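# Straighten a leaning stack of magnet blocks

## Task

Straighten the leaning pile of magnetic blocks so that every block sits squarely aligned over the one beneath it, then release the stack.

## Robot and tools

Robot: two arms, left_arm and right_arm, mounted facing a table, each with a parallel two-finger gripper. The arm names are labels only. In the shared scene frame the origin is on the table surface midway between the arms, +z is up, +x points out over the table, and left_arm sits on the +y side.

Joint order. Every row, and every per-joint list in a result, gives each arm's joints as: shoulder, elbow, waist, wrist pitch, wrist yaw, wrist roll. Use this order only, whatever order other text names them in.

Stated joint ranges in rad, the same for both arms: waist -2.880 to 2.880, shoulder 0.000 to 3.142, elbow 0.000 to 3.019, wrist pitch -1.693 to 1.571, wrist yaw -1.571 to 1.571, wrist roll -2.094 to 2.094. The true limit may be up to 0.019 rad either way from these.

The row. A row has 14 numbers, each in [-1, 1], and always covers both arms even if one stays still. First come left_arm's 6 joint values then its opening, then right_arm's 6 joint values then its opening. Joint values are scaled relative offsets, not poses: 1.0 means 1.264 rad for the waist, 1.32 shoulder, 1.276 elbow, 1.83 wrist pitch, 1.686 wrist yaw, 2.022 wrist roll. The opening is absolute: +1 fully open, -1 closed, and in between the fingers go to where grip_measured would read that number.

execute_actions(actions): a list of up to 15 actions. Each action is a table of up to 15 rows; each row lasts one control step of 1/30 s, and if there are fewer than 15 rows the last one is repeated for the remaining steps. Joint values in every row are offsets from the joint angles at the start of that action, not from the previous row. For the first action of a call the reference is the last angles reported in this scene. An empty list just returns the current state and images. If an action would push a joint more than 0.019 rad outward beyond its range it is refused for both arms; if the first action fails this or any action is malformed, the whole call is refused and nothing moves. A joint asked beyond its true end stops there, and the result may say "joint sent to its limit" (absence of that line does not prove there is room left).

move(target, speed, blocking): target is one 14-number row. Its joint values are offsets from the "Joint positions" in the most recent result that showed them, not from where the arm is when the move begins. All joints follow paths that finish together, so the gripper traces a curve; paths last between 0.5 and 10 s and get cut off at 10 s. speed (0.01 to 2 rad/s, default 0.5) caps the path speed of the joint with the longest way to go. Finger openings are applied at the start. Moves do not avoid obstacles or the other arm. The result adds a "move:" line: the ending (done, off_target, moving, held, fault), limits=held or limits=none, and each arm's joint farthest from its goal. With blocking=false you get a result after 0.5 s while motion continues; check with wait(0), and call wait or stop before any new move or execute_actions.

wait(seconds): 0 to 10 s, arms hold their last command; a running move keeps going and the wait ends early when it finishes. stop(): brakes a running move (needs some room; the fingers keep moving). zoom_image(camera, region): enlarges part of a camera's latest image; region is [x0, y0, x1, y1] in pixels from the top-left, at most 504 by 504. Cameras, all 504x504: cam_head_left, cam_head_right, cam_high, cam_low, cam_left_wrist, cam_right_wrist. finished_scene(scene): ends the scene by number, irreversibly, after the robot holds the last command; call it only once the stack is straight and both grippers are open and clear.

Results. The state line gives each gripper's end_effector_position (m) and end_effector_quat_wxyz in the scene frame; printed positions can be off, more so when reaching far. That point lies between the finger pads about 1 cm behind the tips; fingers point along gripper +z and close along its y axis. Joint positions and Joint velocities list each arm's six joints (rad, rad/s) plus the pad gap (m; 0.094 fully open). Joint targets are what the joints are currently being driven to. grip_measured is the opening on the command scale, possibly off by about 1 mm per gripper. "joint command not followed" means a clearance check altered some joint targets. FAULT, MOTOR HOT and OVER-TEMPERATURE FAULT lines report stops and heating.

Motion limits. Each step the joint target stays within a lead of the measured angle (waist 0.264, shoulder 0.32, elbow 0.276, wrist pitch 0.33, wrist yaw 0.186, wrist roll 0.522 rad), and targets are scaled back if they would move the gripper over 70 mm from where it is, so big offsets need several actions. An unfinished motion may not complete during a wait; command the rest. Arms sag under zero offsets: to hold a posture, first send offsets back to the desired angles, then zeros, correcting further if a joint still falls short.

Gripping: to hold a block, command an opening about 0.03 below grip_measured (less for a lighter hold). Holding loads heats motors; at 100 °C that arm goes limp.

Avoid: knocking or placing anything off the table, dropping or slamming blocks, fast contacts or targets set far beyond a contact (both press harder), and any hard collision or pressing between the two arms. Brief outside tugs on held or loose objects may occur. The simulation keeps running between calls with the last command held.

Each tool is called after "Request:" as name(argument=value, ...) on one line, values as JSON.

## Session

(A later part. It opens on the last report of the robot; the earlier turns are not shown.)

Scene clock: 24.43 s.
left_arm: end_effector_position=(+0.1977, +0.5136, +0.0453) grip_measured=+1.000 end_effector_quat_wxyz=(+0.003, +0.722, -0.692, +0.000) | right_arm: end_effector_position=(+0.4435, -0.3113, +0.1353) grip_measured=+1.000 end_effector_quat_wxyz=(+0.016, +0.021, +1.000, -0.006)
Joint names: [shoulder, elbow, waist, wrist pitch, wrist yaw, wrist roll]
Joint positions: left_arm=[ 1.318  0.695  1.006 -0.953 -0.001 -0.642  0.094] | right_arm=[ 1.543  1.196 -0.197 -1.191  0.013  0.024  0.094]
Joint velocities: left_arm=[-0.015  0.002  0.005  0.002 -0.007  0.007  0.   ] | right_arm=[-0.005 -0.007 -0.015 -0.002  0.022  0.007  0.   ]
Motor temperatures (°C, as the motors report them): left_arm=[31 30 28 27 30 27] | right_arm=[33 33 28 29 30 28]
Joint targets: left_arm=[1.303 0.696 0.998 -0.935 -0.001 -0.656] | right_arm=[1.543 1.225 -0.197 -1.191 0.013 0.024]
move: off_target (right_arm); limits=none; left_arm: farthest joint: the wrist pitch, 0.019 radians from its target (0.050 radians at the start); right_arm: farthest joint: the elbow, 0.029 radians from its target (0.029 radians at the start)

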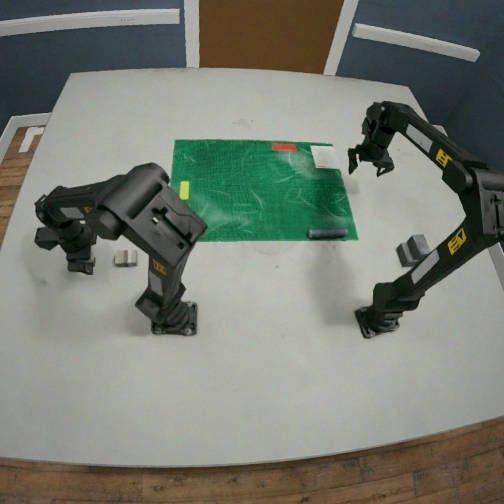

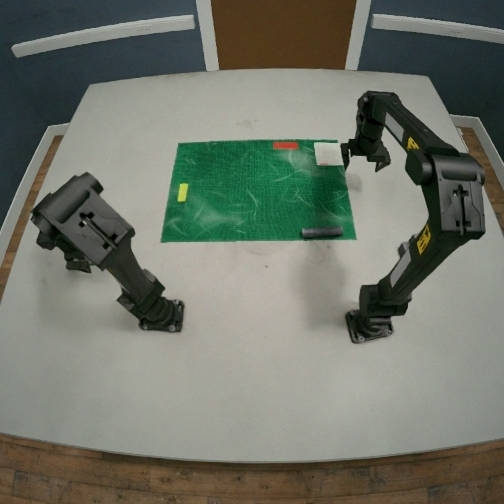

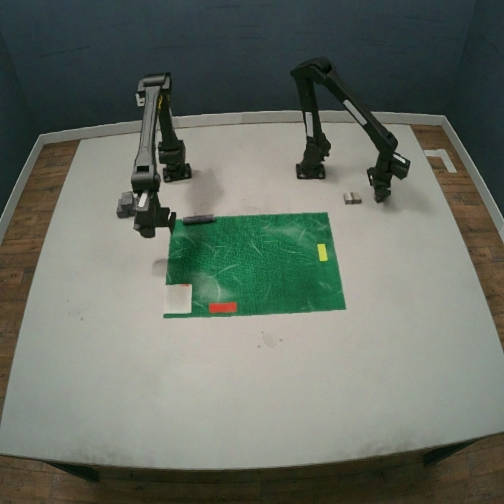

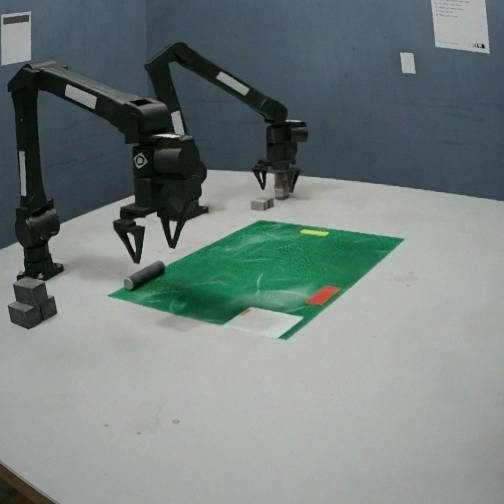

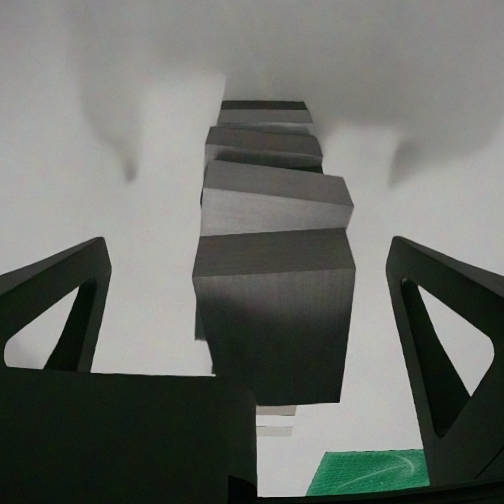

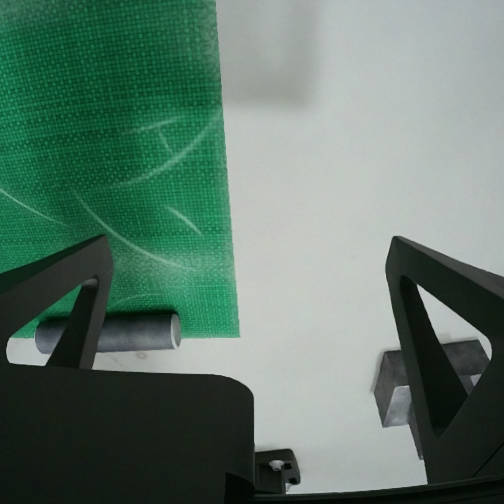

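Request:
move(target=[0.006,-0.006,-0.02,0.02,0,-0.012,0.2,0,0.023,0,0,0,0,1], speed=0.1)

Request:
execute_actions(actions=[[[0,0,0,0.01,0,0,-0.1,0,0.023,0,0,0,0,1]],[[0,0,0,0.01,0,0,-0.3,0,0.023,0,0,0,0,1]],[[0,0,0,0.01,0,0,-0.45,0,0.023,0,0,0,0,1]]])

Scene clock: 27.20 s.
left_arm: end_effector_position=(+0.2026, +0.5116, +0.0431) grip_measured=+0.202 end_effector_quat_wxyz=(-0.003, +0.719, -0.695, -0.001) | right_arm: end_effector_position=(+0.4435, -0.3113, +0.1353) grip_measured=+1.000 end_effector_quat_wxyz=(+0.016, +0.021, +1.000, -0.006)
Joint names: [shoulder, elbow, waist, wrist pitch, wrist yaw, wrist roll]
Joint positions: left_arm=[ 1.318  0.687  0.989 -0.935 -0.001 -0.652  0.056] | right_arm=[ 1.543  1.196 -0.197 -1.191  0.013  0.024  0.094]
Joint velocities: left_arm=[-0.005  0.022  0.005 -0.002 -0.037 -0.007  0.   ] | right_arm=[-0.005 -0.017 -0.005  0.017  0.022  0.066  0.   ]
Motor temperatures (°C, as the motors report them): left_arm=[31 30 28 27 30 28] | right_arm=[33 34 28 29 30 28]
Joint targets: left_arm=[1.326 0.687 0.981 -0.916 -0.001 -0.666] | right_arm=[1.543 1.225 -0.197 -1.191 0.013 0.024]
move: off_target (right_arm); limits=none; left_arm: farthest joint: the wrist pitch, 0.018 radians from its target (0.037 radians at the start); right_arm: farthest joint: the elbow, 0.029 radians from its target (0.029 radians at the start)

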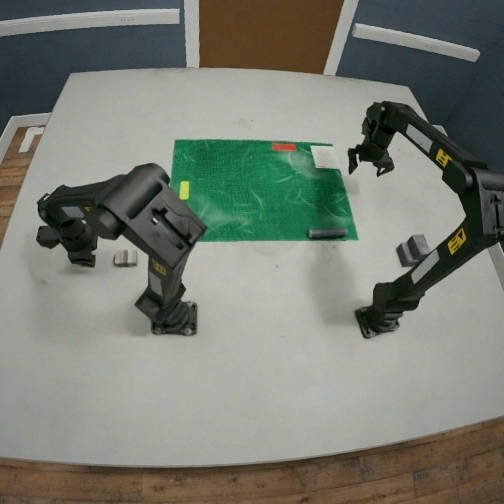

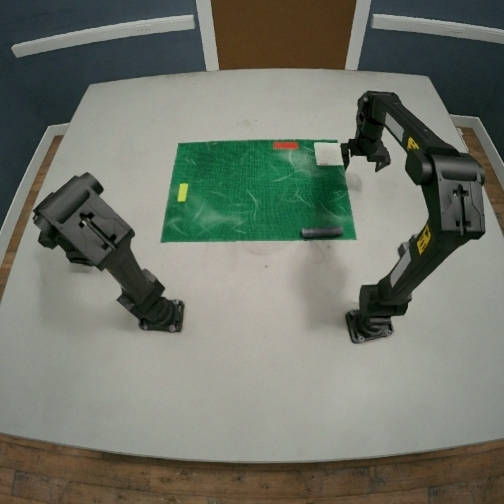

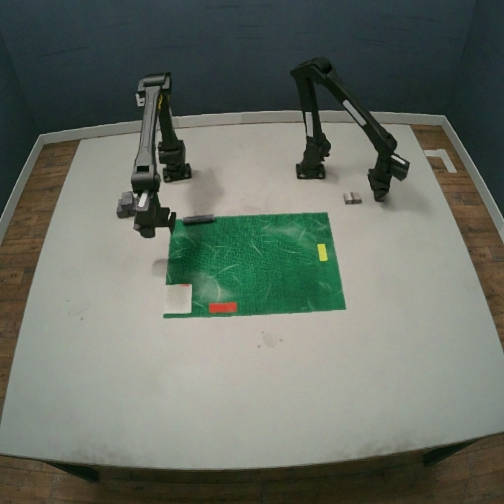

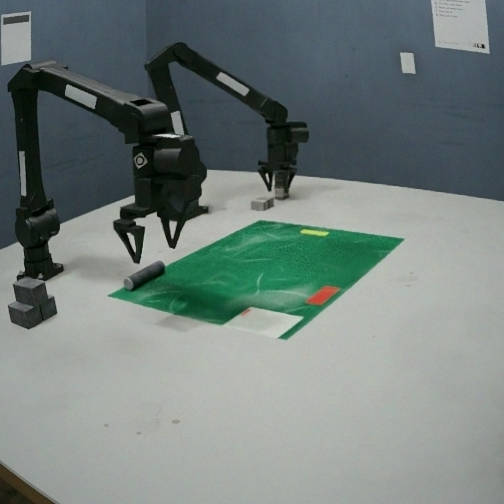

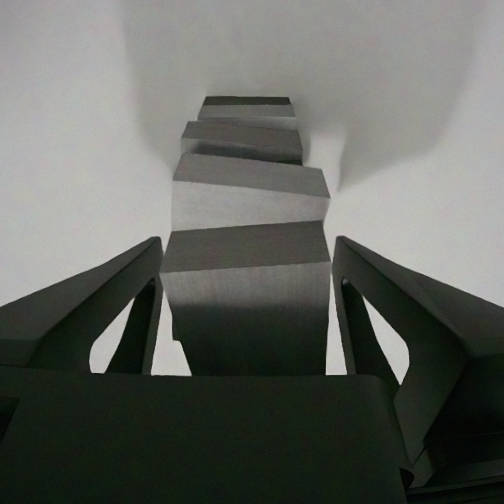

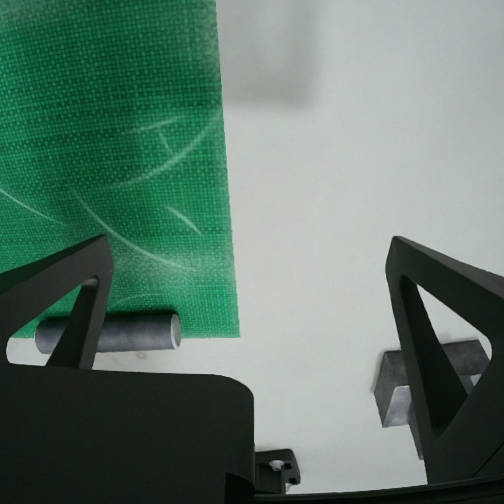

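Scene clock: 28.70 s.
left_arm: end_effector_position=(+0.2026, +0.5112, +0.0428) grip_measured=-0.436 end_effector_quat_wxyz=(-0.002, +0.719, -0.695, -0.000) | right_arm: end_effector_position=(+0.4435, -0.3113, +0.1353) grip_measured=+1.000 end_effector_quat_wxyz=(+0.016, +0.021, +1.000, -0.006)
Joint names: [shoulder, elbow, waist, wrist pitch, wrist yaw, wrist roll]
Joint positions: left_arm=[ 1.318  0.687  0.989 -0.935  0.    -0.652  0.027] | right_arm=[ 1.543  1.196 -0.197 -1.191  0.013  0.024  0.094]
Joint velocities: left_arm=[ 0.005 -0.012 -0.005  0.012  0.022  0.022  0.   ] | right_arm=[-0.015 -0.017 -0.015 -0.007 -0.066  0.007  0.   ]
Motor temperatures (°C, as the motors report them): left_arm=[31 30 28 27 30 27] | right_arm=[33 34 28 29 30 28]
Joint targets: left_arm=[1.318 0.687 0.989 -0.916 -0.002 -0.652] | right_arm=[1.543 1.225 -0.197 -1.191 0.013 0.024]

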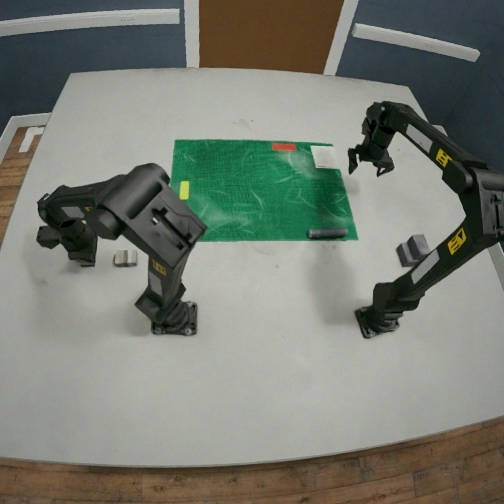

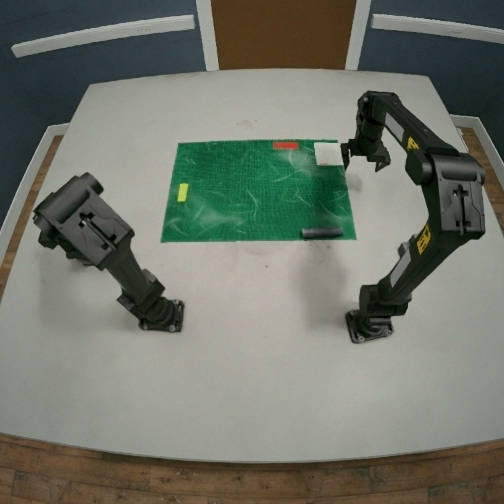

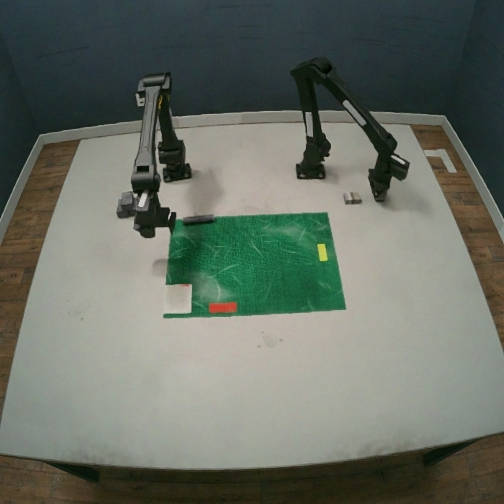

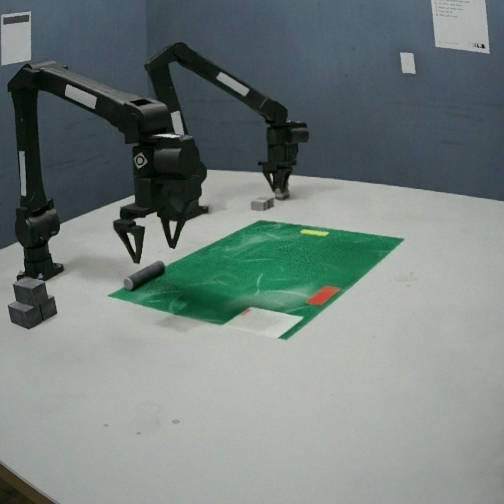

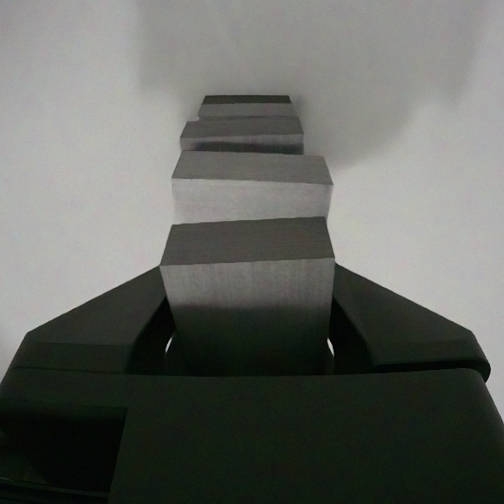

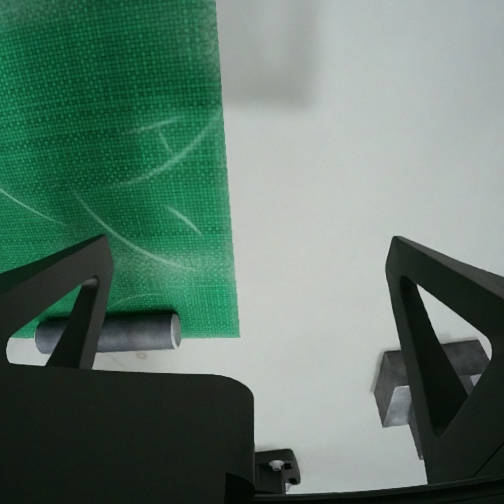

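Request:
execute_actions(actions=[[[0,0,0,0.01,0,0,-0.52,0,0.023,0,0,0,0,1]],[[0,0,0,0.01,0,0,-0.54,0,0.023,0,0,0,0,1]],[[0,0.035,0,0,0,0,-0.54,0,0.023,0,0,0,0,1]],[[0,0.02,0,0,0,0,-0.54,0,0.023,0,0,0,0,1]]])

Request:
zoom_image(camera="cam_low", region=[235, 135, 325, 215])

Scene clock: 31.77 s.
left_arm: end_effector_position=(+0.2026, +0.5112, +0.0428) grip_measured=-0.449 end_effector_quat_wxyz=(-0.003, +0.719, -0.695, -0.000) | right_arm: end_effector_position=(+0.4435, -0.3113, +0.1353) grip_measured=+1.000 end_effector_quat_wxyz=(+0.016, +0.021, +1.000, -0.006)
Joint names: [shoulder, elbow, waist, wrist pitch, wrist yaw, wrist roll]
Joint positions: left_arm=[ 1.318  0.687  0.989 -0.934  0.    -0.652  0.026] | right_arm=[ 1.543  1.196 -0.197 -1.191  0.013  0.024  0.094]
Joint velocities: left_arm=[-0.015  0.002 -0.005  0.012 -0.066 -0.022 -0.001] | right_arm=[ 0.005  0.002 -0.015 -0.007 -0.051 -0.022  0.   ]
Motor temperatures (°C, as the motors report them): left_arm=[31 30 28 27 30 27] | right_arm=[33 34 28 29 30 28]
Joint targets: left_arm=[1.318 0.712 0.989 -0.934 0.000 -0.652] | right_arm=[1.543 1.225 -0.197 -1.191 0.013 0.024]

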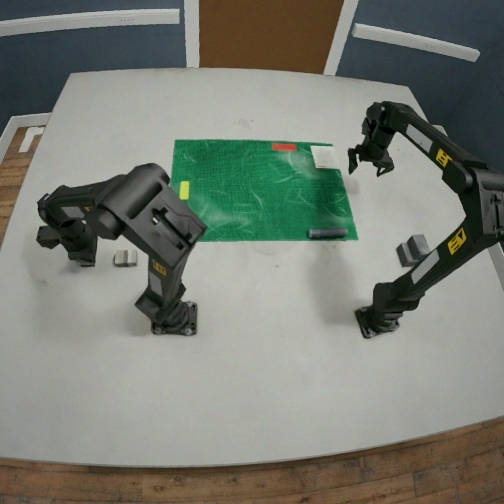

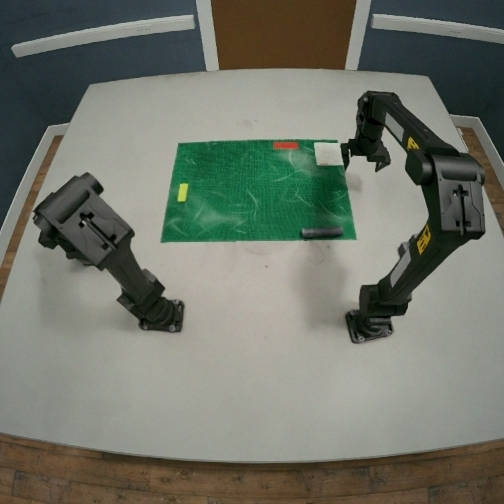

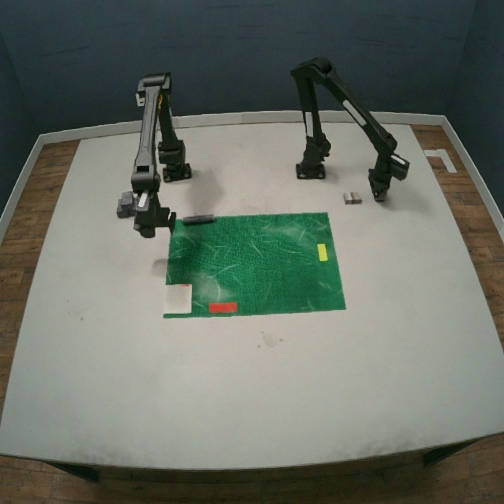

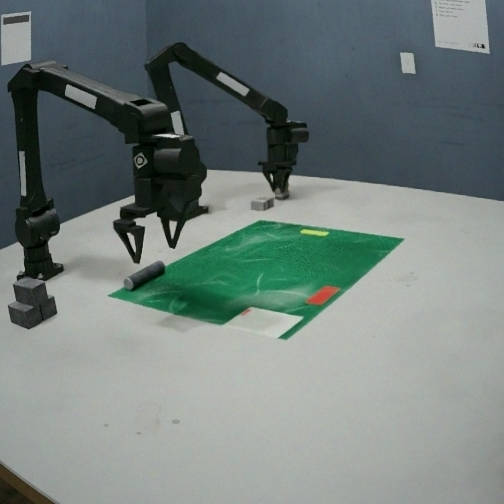

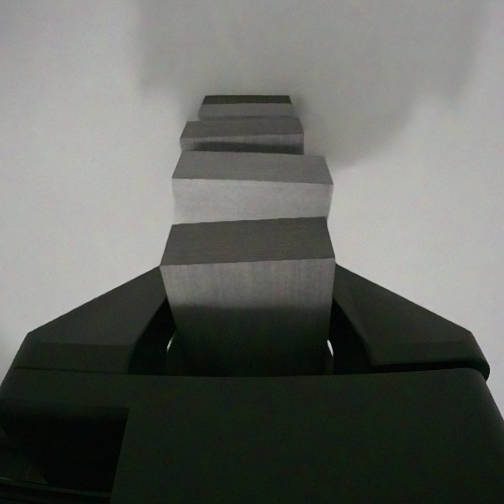

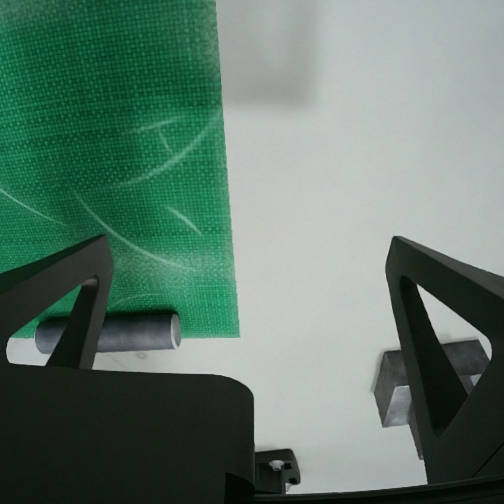

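Region (235, 135, 325, 215) of cam_low's 504x504 image, scaled by 5.600, with more detail than that image has.

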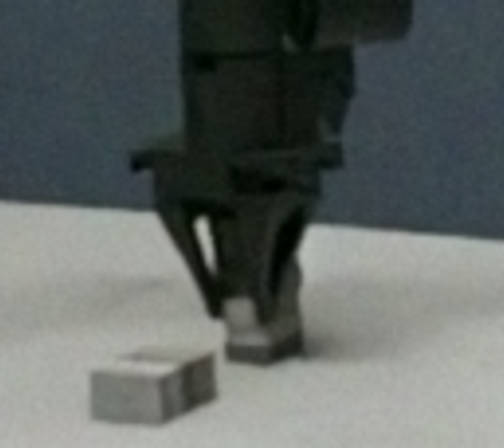

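Request:
move(target=[0,0.05,0,-0.015,0,0,-0.5,0,0.023,0,0,0,0,1], speed=0.1)

Request:
zoom_image(camera="cam_low", region=[235, 135, 325, 215])

Scene clock: 33.80 s.
left_arm: end_effector_position=(+0.2024, +0.5108, +0.0437) grip_measured=-0.449 end_effector_quat_wxyz=(+0.001, +0.719, -0.695, +0.000) | right_arm: end_effector_position=(+0.4435, -0.3113, +0.1353) grip_measured=+1.000 end_effector_quat_wxyz=(+0.016, +0.021, +1.000, -0.006)
Joint names: [shoulder, elbow, waist, wrist pitch, wrist yaw, wrist roll]
Joint positions: left_arm=[ 1.32   0.692  0.989 -0.945  0.    -0.652  0.026] | right_arm=[ 1.543  1.196 -0.197 -1.191  0.013  0.024  0.094]
Joint velocities: left_arm=[-0.015 -0.002  0.015 -0.002  0.022  0.022 -0.001] | right_arm=[ 0.015  0.002 -0.005  0.017  0.051  0.037  0.   ]
Motor temperatures (°C, as the motors report them): left_arm=[31 30 28 27 30 27] | right_arm=[33 34 28 29 30 28]
Joint targets: left_arm=[1.318 0.751 0.989 -0.962 0.000 -0.652] | right_arm=[1.543 1.225 -0.197 -1.191 0.013 0.024]
move: off_target (left_arm, right_arm); limits=none; left_arm: farthest joint: the elbow, 0.059 radians from its target (0.064 radians at the start); right_arm: farthest joint: the elbow, 0.029 radians from its target (0.029 radians at the start)

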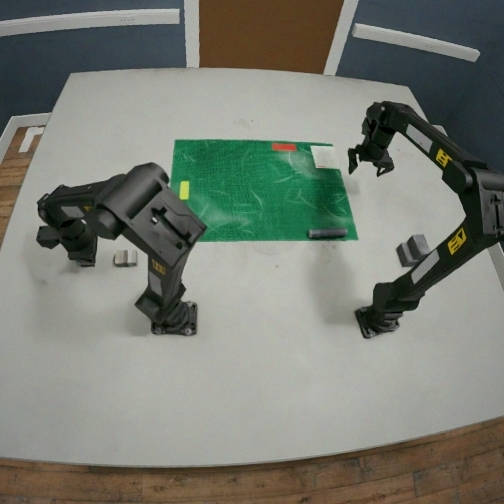

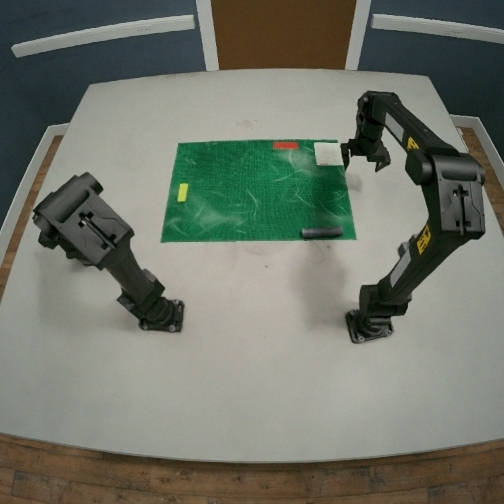

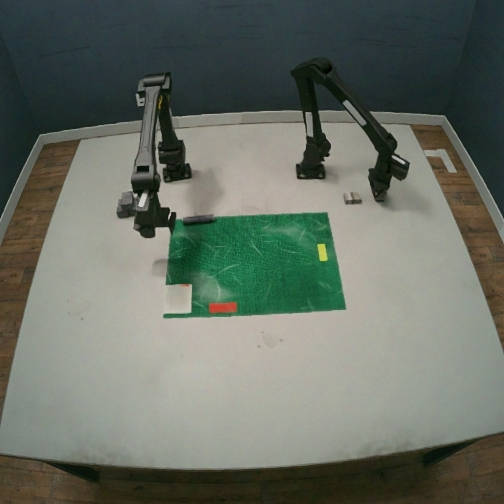

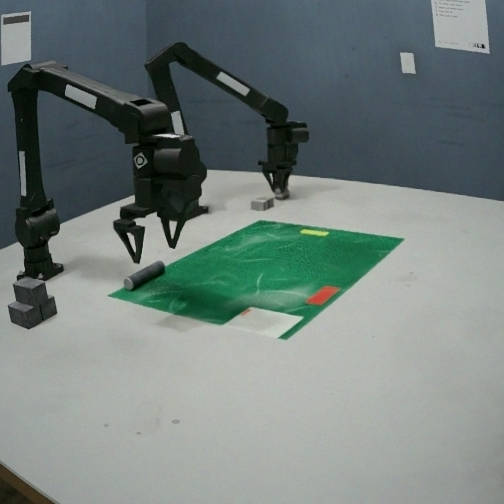

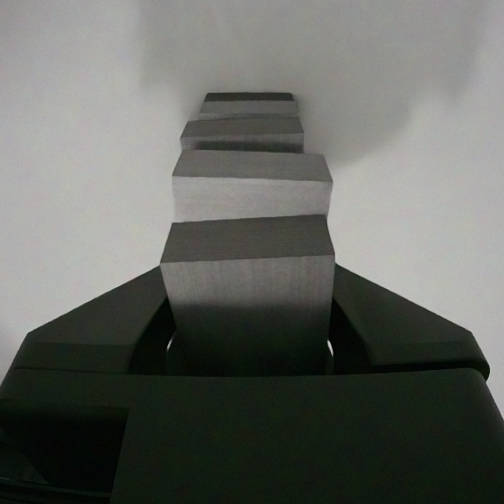

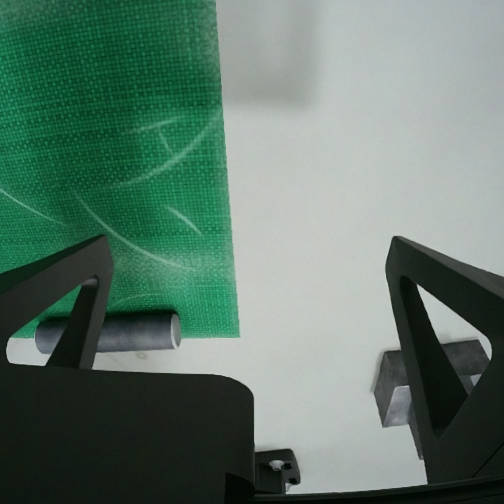

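Region (235, 135, 325, 215) of cam_low's 504x504 image, scaled by 5.600, with more detail than that image has.

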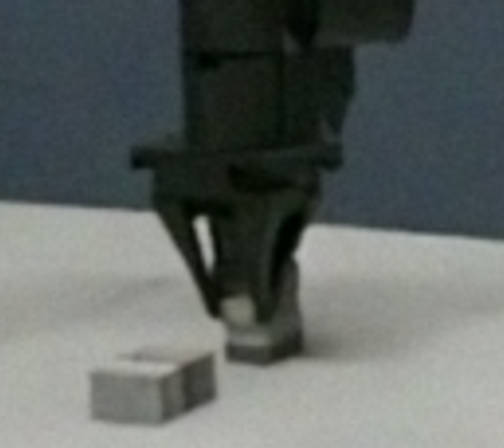

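Request:
execute_actions(actions=[[[0,0.06,0,-0.01,0,0,-0.5,0,0.023,0,0,0,0,1],[0,0.065,0,-0.01,0,0,-0.5,0,0.023,0,0,0,0,1],[0,0.07,0,-0.015,0,0,-0.5,0,0.023,0,0,0,0,1],[0,0.075,0,-0.02,0,0,-0.5,0,0.023,0,0,0,0,1]],[]])

Request:
zoom_image(camera="cam_low", region=[235, 135, 325, 215])

Scene clock: 35.33 s.
left_arm: end_effector_position=(+0.2090, +0.5202, +0.0530) grip_measured=-0.449 end_effector_quat_wxyz=(-0.003, +0.719, -0.695, -0.000) | right_arm: end_effector_position=(+0.4435, -0.3113, +0.1353) grip_measured=+1.000 end_effector_quat_wxyz=(+0.016, +0.021, +1.000, -0.006)
Joint names: [shoulder, elbow, waist, wrist pitch, wrist yaw, wrist roll]
Joint positions: left_arm=[ 1.328  0.729  0.989 -0.966  0.    -0.652  0.026] | right_arm=[ 1.543  1.196 -0.197 -1.191  0.013  0.024  0.094]
Joint velocities: left_arm=[ 0.005  0.012 -0.005  0.032  0.037  0.022  0.001] | right_arm=[-0.015 -0.017 -0.015 -0.017 -0.022  0.037  0.   ]
Motor temperatures (°C, as the motors report them): left_arm=[31 30 28 27 30 27] | right_arm=[33 34 28 29 30 28]
Joint targets: left_arm=[1.320 0.787 0.989 -0.981 0.000 -0.652] | right_arm=[1.543 1.225 -0.197 -1.191 0.013 0.024]

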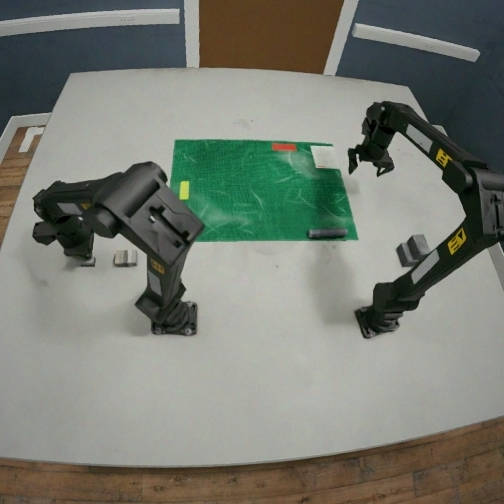

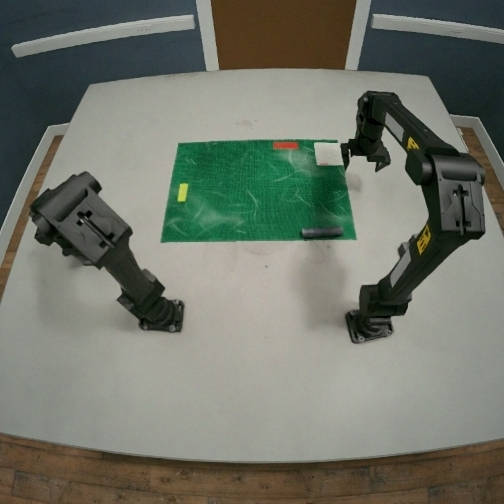

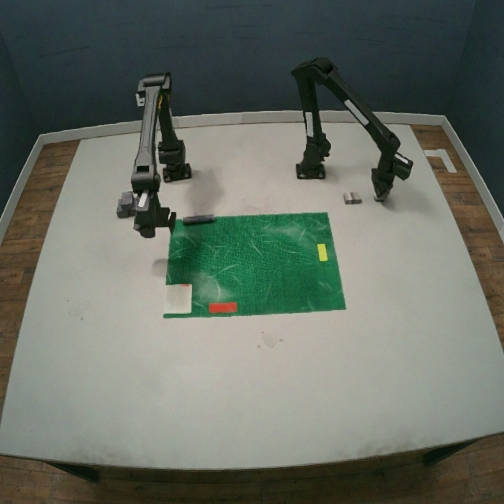

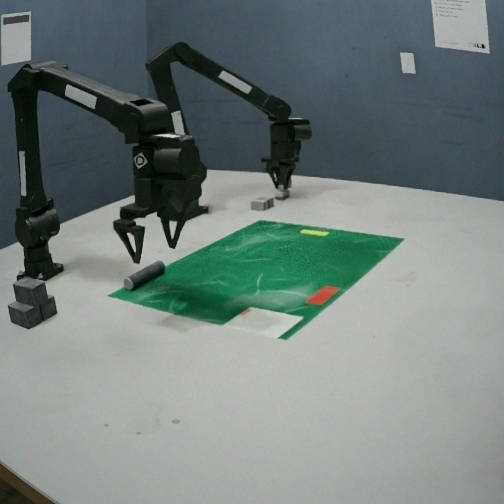

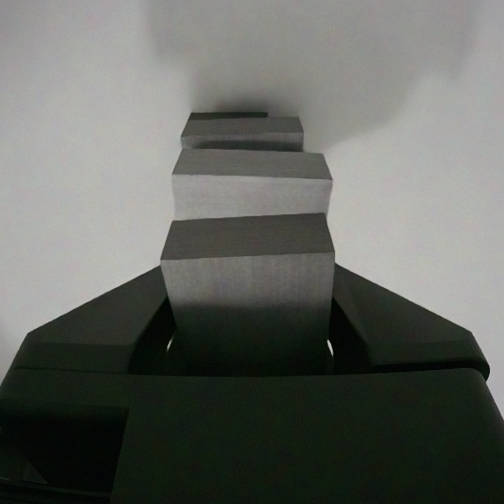

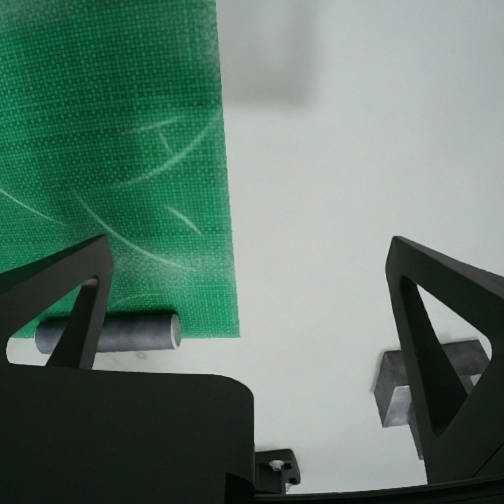

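Region (235, 135, 325, 215) of cam_low's 504x504 image, scaled by 5.600, with more detail than that image has.

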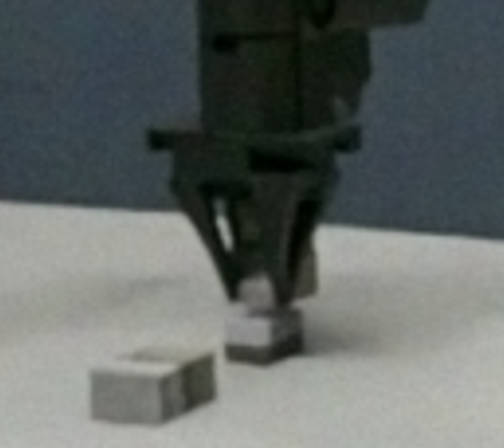

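Request:
move(target=[-0.02,0.07,0,-0.033,0,0,-0.5,0,0.023,0,0,0,0,1], speed=0.15)

Request:
move(target=[0,0.04,0.27,0,0,0.169,-0.5,0,0.023,0,0,0,0,1], speed=0.4)

Request:
zoom_image(camera="cam_low", region=[225, 125, 325, 215])

Request:
zoom_image(camera="cam_high", region=[340, 150, 420, 215])

Scene clock: 37.63 s.
left_arm: end_effector_position=(+0.2105, +0.5224, +0.0618) grip_measured=-0.449 end_effector_quat_wxyz=(+0.006, +0.719, -0.695, +0.001) | right_arm: end_effector_position=(+0.4435, -0.3113, +0.1353) grip_measured=+1.000 end_effector_quat_wxyz=(+0.016, +0.021, +1.000, -0.006)
Joint names: [shoulder, elbow, waist, wrist pitch, wrist yaw, wrist roll]
Joint positions: left_arm=[ 1.331  0.759  0.989 -1.01   0.    -0.652  0.026] | right_arm=[ 1.543  1.196 -0.197 -1.191  0.013  0.024  0.094]
Joint velocities: left_arm=[-0.005 -0.012  0.005  0.002  0.066  0.007 -0.   ] | right_arm=[-0.005  0.012 -0.005 -0.002 -0.022 -0.051  0.   ]
Motor temperatures (°C, as the motors report them): left_arm=[31 31 28 27 30 27] | right_arm=[33 35 28 29 30 28]
Joint targets: left_arm=[1.302 0.818 0.989 -1.026 0.000 -0.652] | right_arm=[1.543 1.225 -0.197 -1.191 0.013 0.024]
move: off_target (left_arm, right_arm); limits=none; left_arm: farthest joint: the elbow, 0.060 radians from its target (0.090 radians at the start); right_arm: farthest joint: the elbow, 0.029 radians from its target (0.029 radians at the start)

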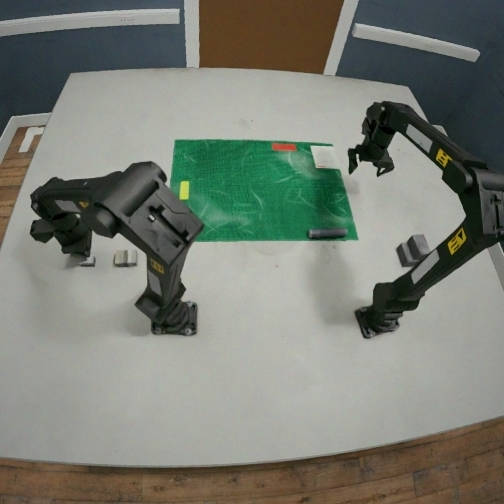

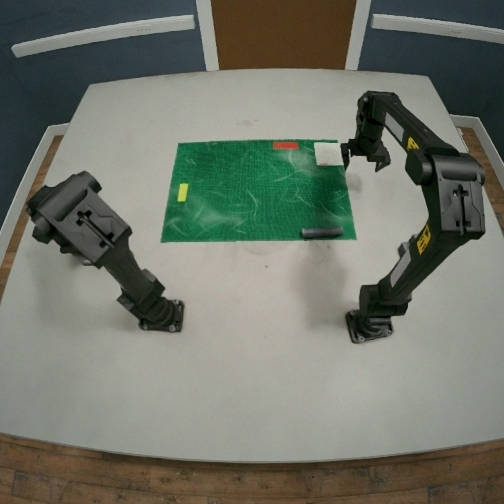

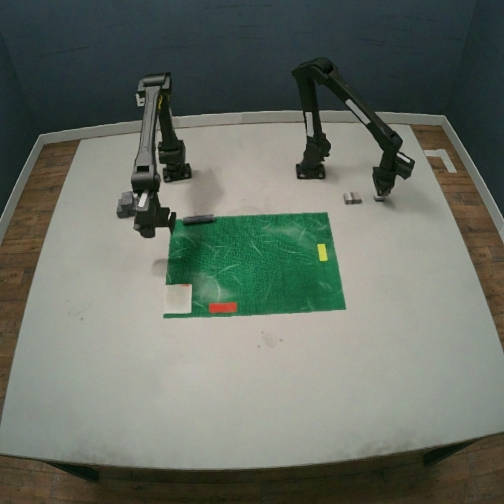

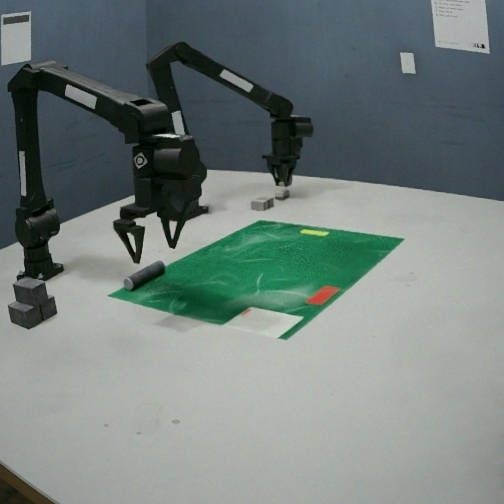

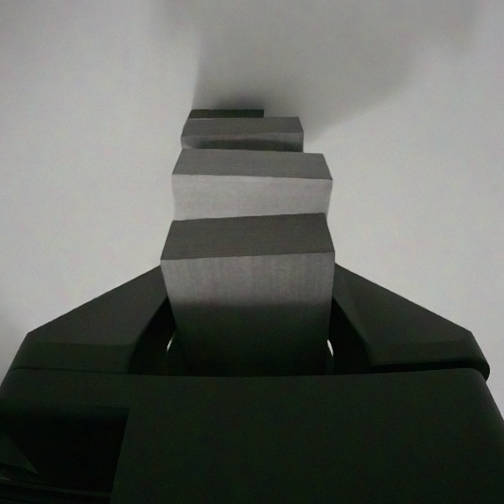

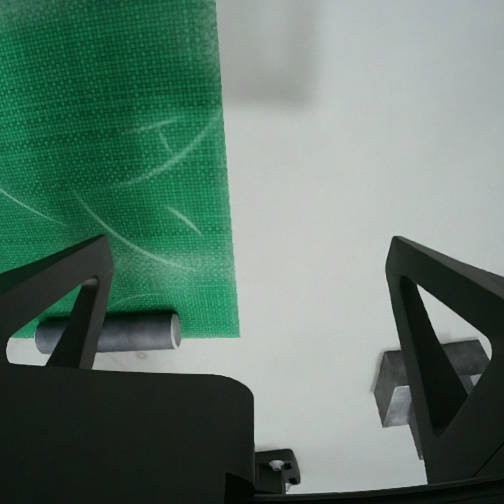

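Scene clock: 39.27 s.
left_arm: end_effector_position=(+0.1119, +0.5640, +0.0562) grip_measured=-0.449 end_effector_quat_wxyz=(+0.013, +0.725, -0.689, +0.008) | right_arm: end_effector_position=(+0.4435, -0.3113, +0.1353) grip_measured=+1.000 end_effector_quat_wxyz=(+0.016, +0.021, +1.000, -0.006)
Joint names: [shoulder, elbow, waist, wrist pitch, wrist yaw, wrist roll]
Joint positions: left_arm=[ 1.339  0.749  1.332 -1.01   0.001 -0.324  0.026] | right_arm=[ 1.543  1.196 -0.197 -1.191  0.013  0.024  0.094]
Joint velocities: left_arm=[-0.005 -0.017  0.005 -0.007 -0.007 -0.007  0.001] | right_arm=[ 0.005 -0.002  0.005 -0.002 -0.051 -0.022  0.   ]
Motor temperatures (°C, as the motors report them): left_arm=[31 31 28 27 30 27] | right_arm=[33 35 28 29 30 28]
Joint targets: left_arm=[1.331 0.810 1.330 -1.010 0.000 -0.310] | right_arm=[1.543 1.225 -0.197 -1.191 0.013 0.024]
move: off_target (left_arm, right_arm); limits=none; left_arm: farthest joint: the elbow, 0.062 radians from its target (0.051 radians at the start); right_arm: farthest joint: the elbow, 0.029 radians from its target (0.029 radians at the start)

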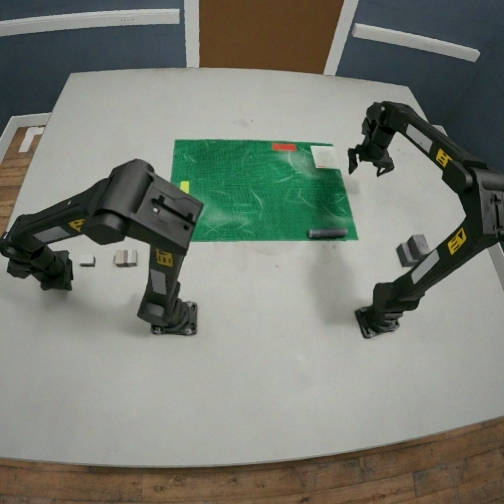

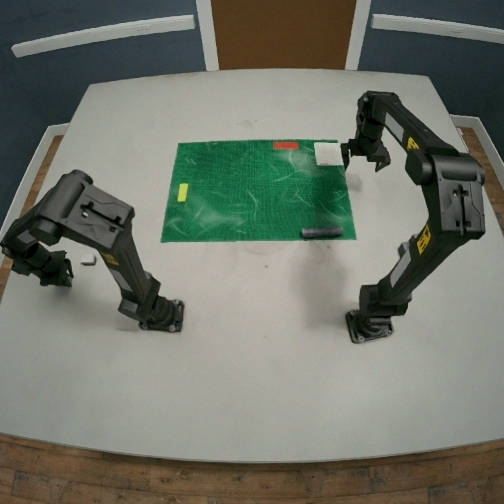

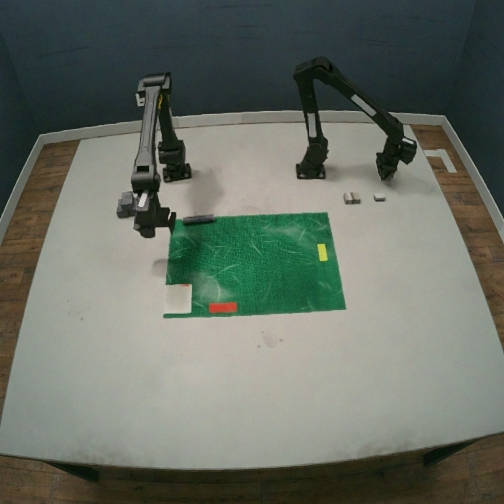

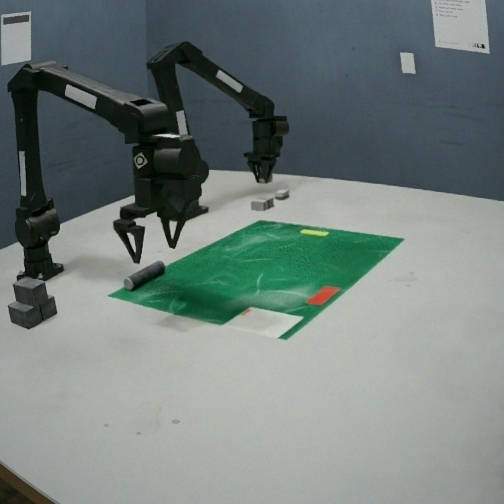

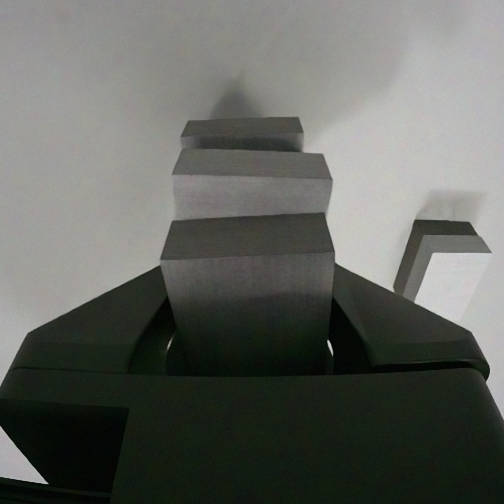

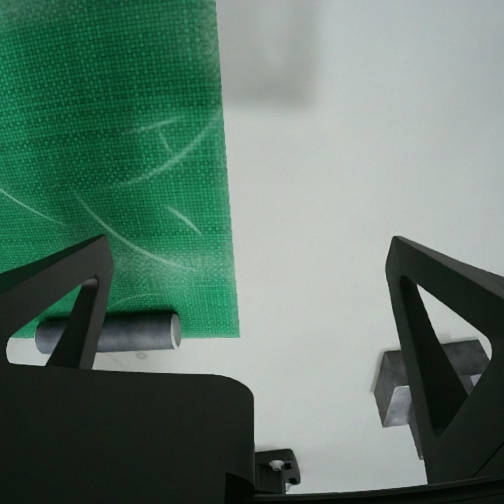

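Region (225, 125, 325, 215) of cam_low's 504x504 image, scaled by 5.040, with more detail than that image has; it fills the top 454 rows of this view, and the rest is white.

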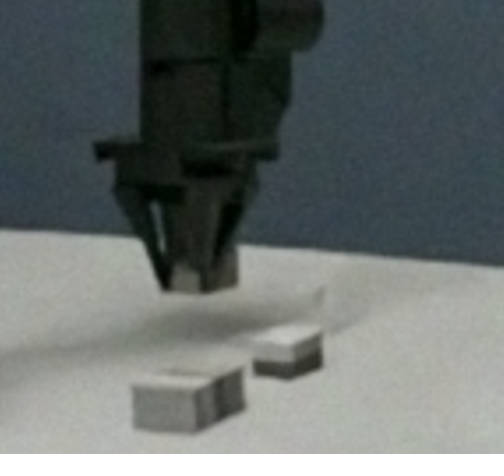

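Region (340, 150, 420, 215) of cam_high's 504x504 image, scaled by 6.300, with more detail than that image has; it fills the top 410 rows of this view, and the rest is white.

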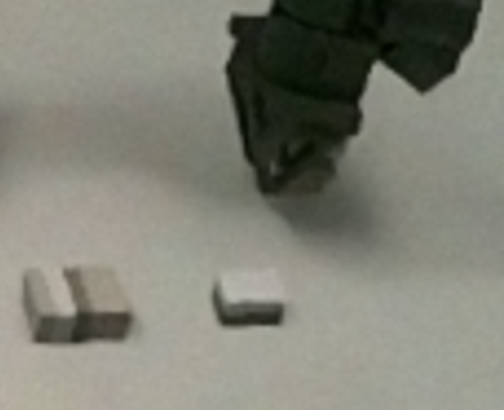

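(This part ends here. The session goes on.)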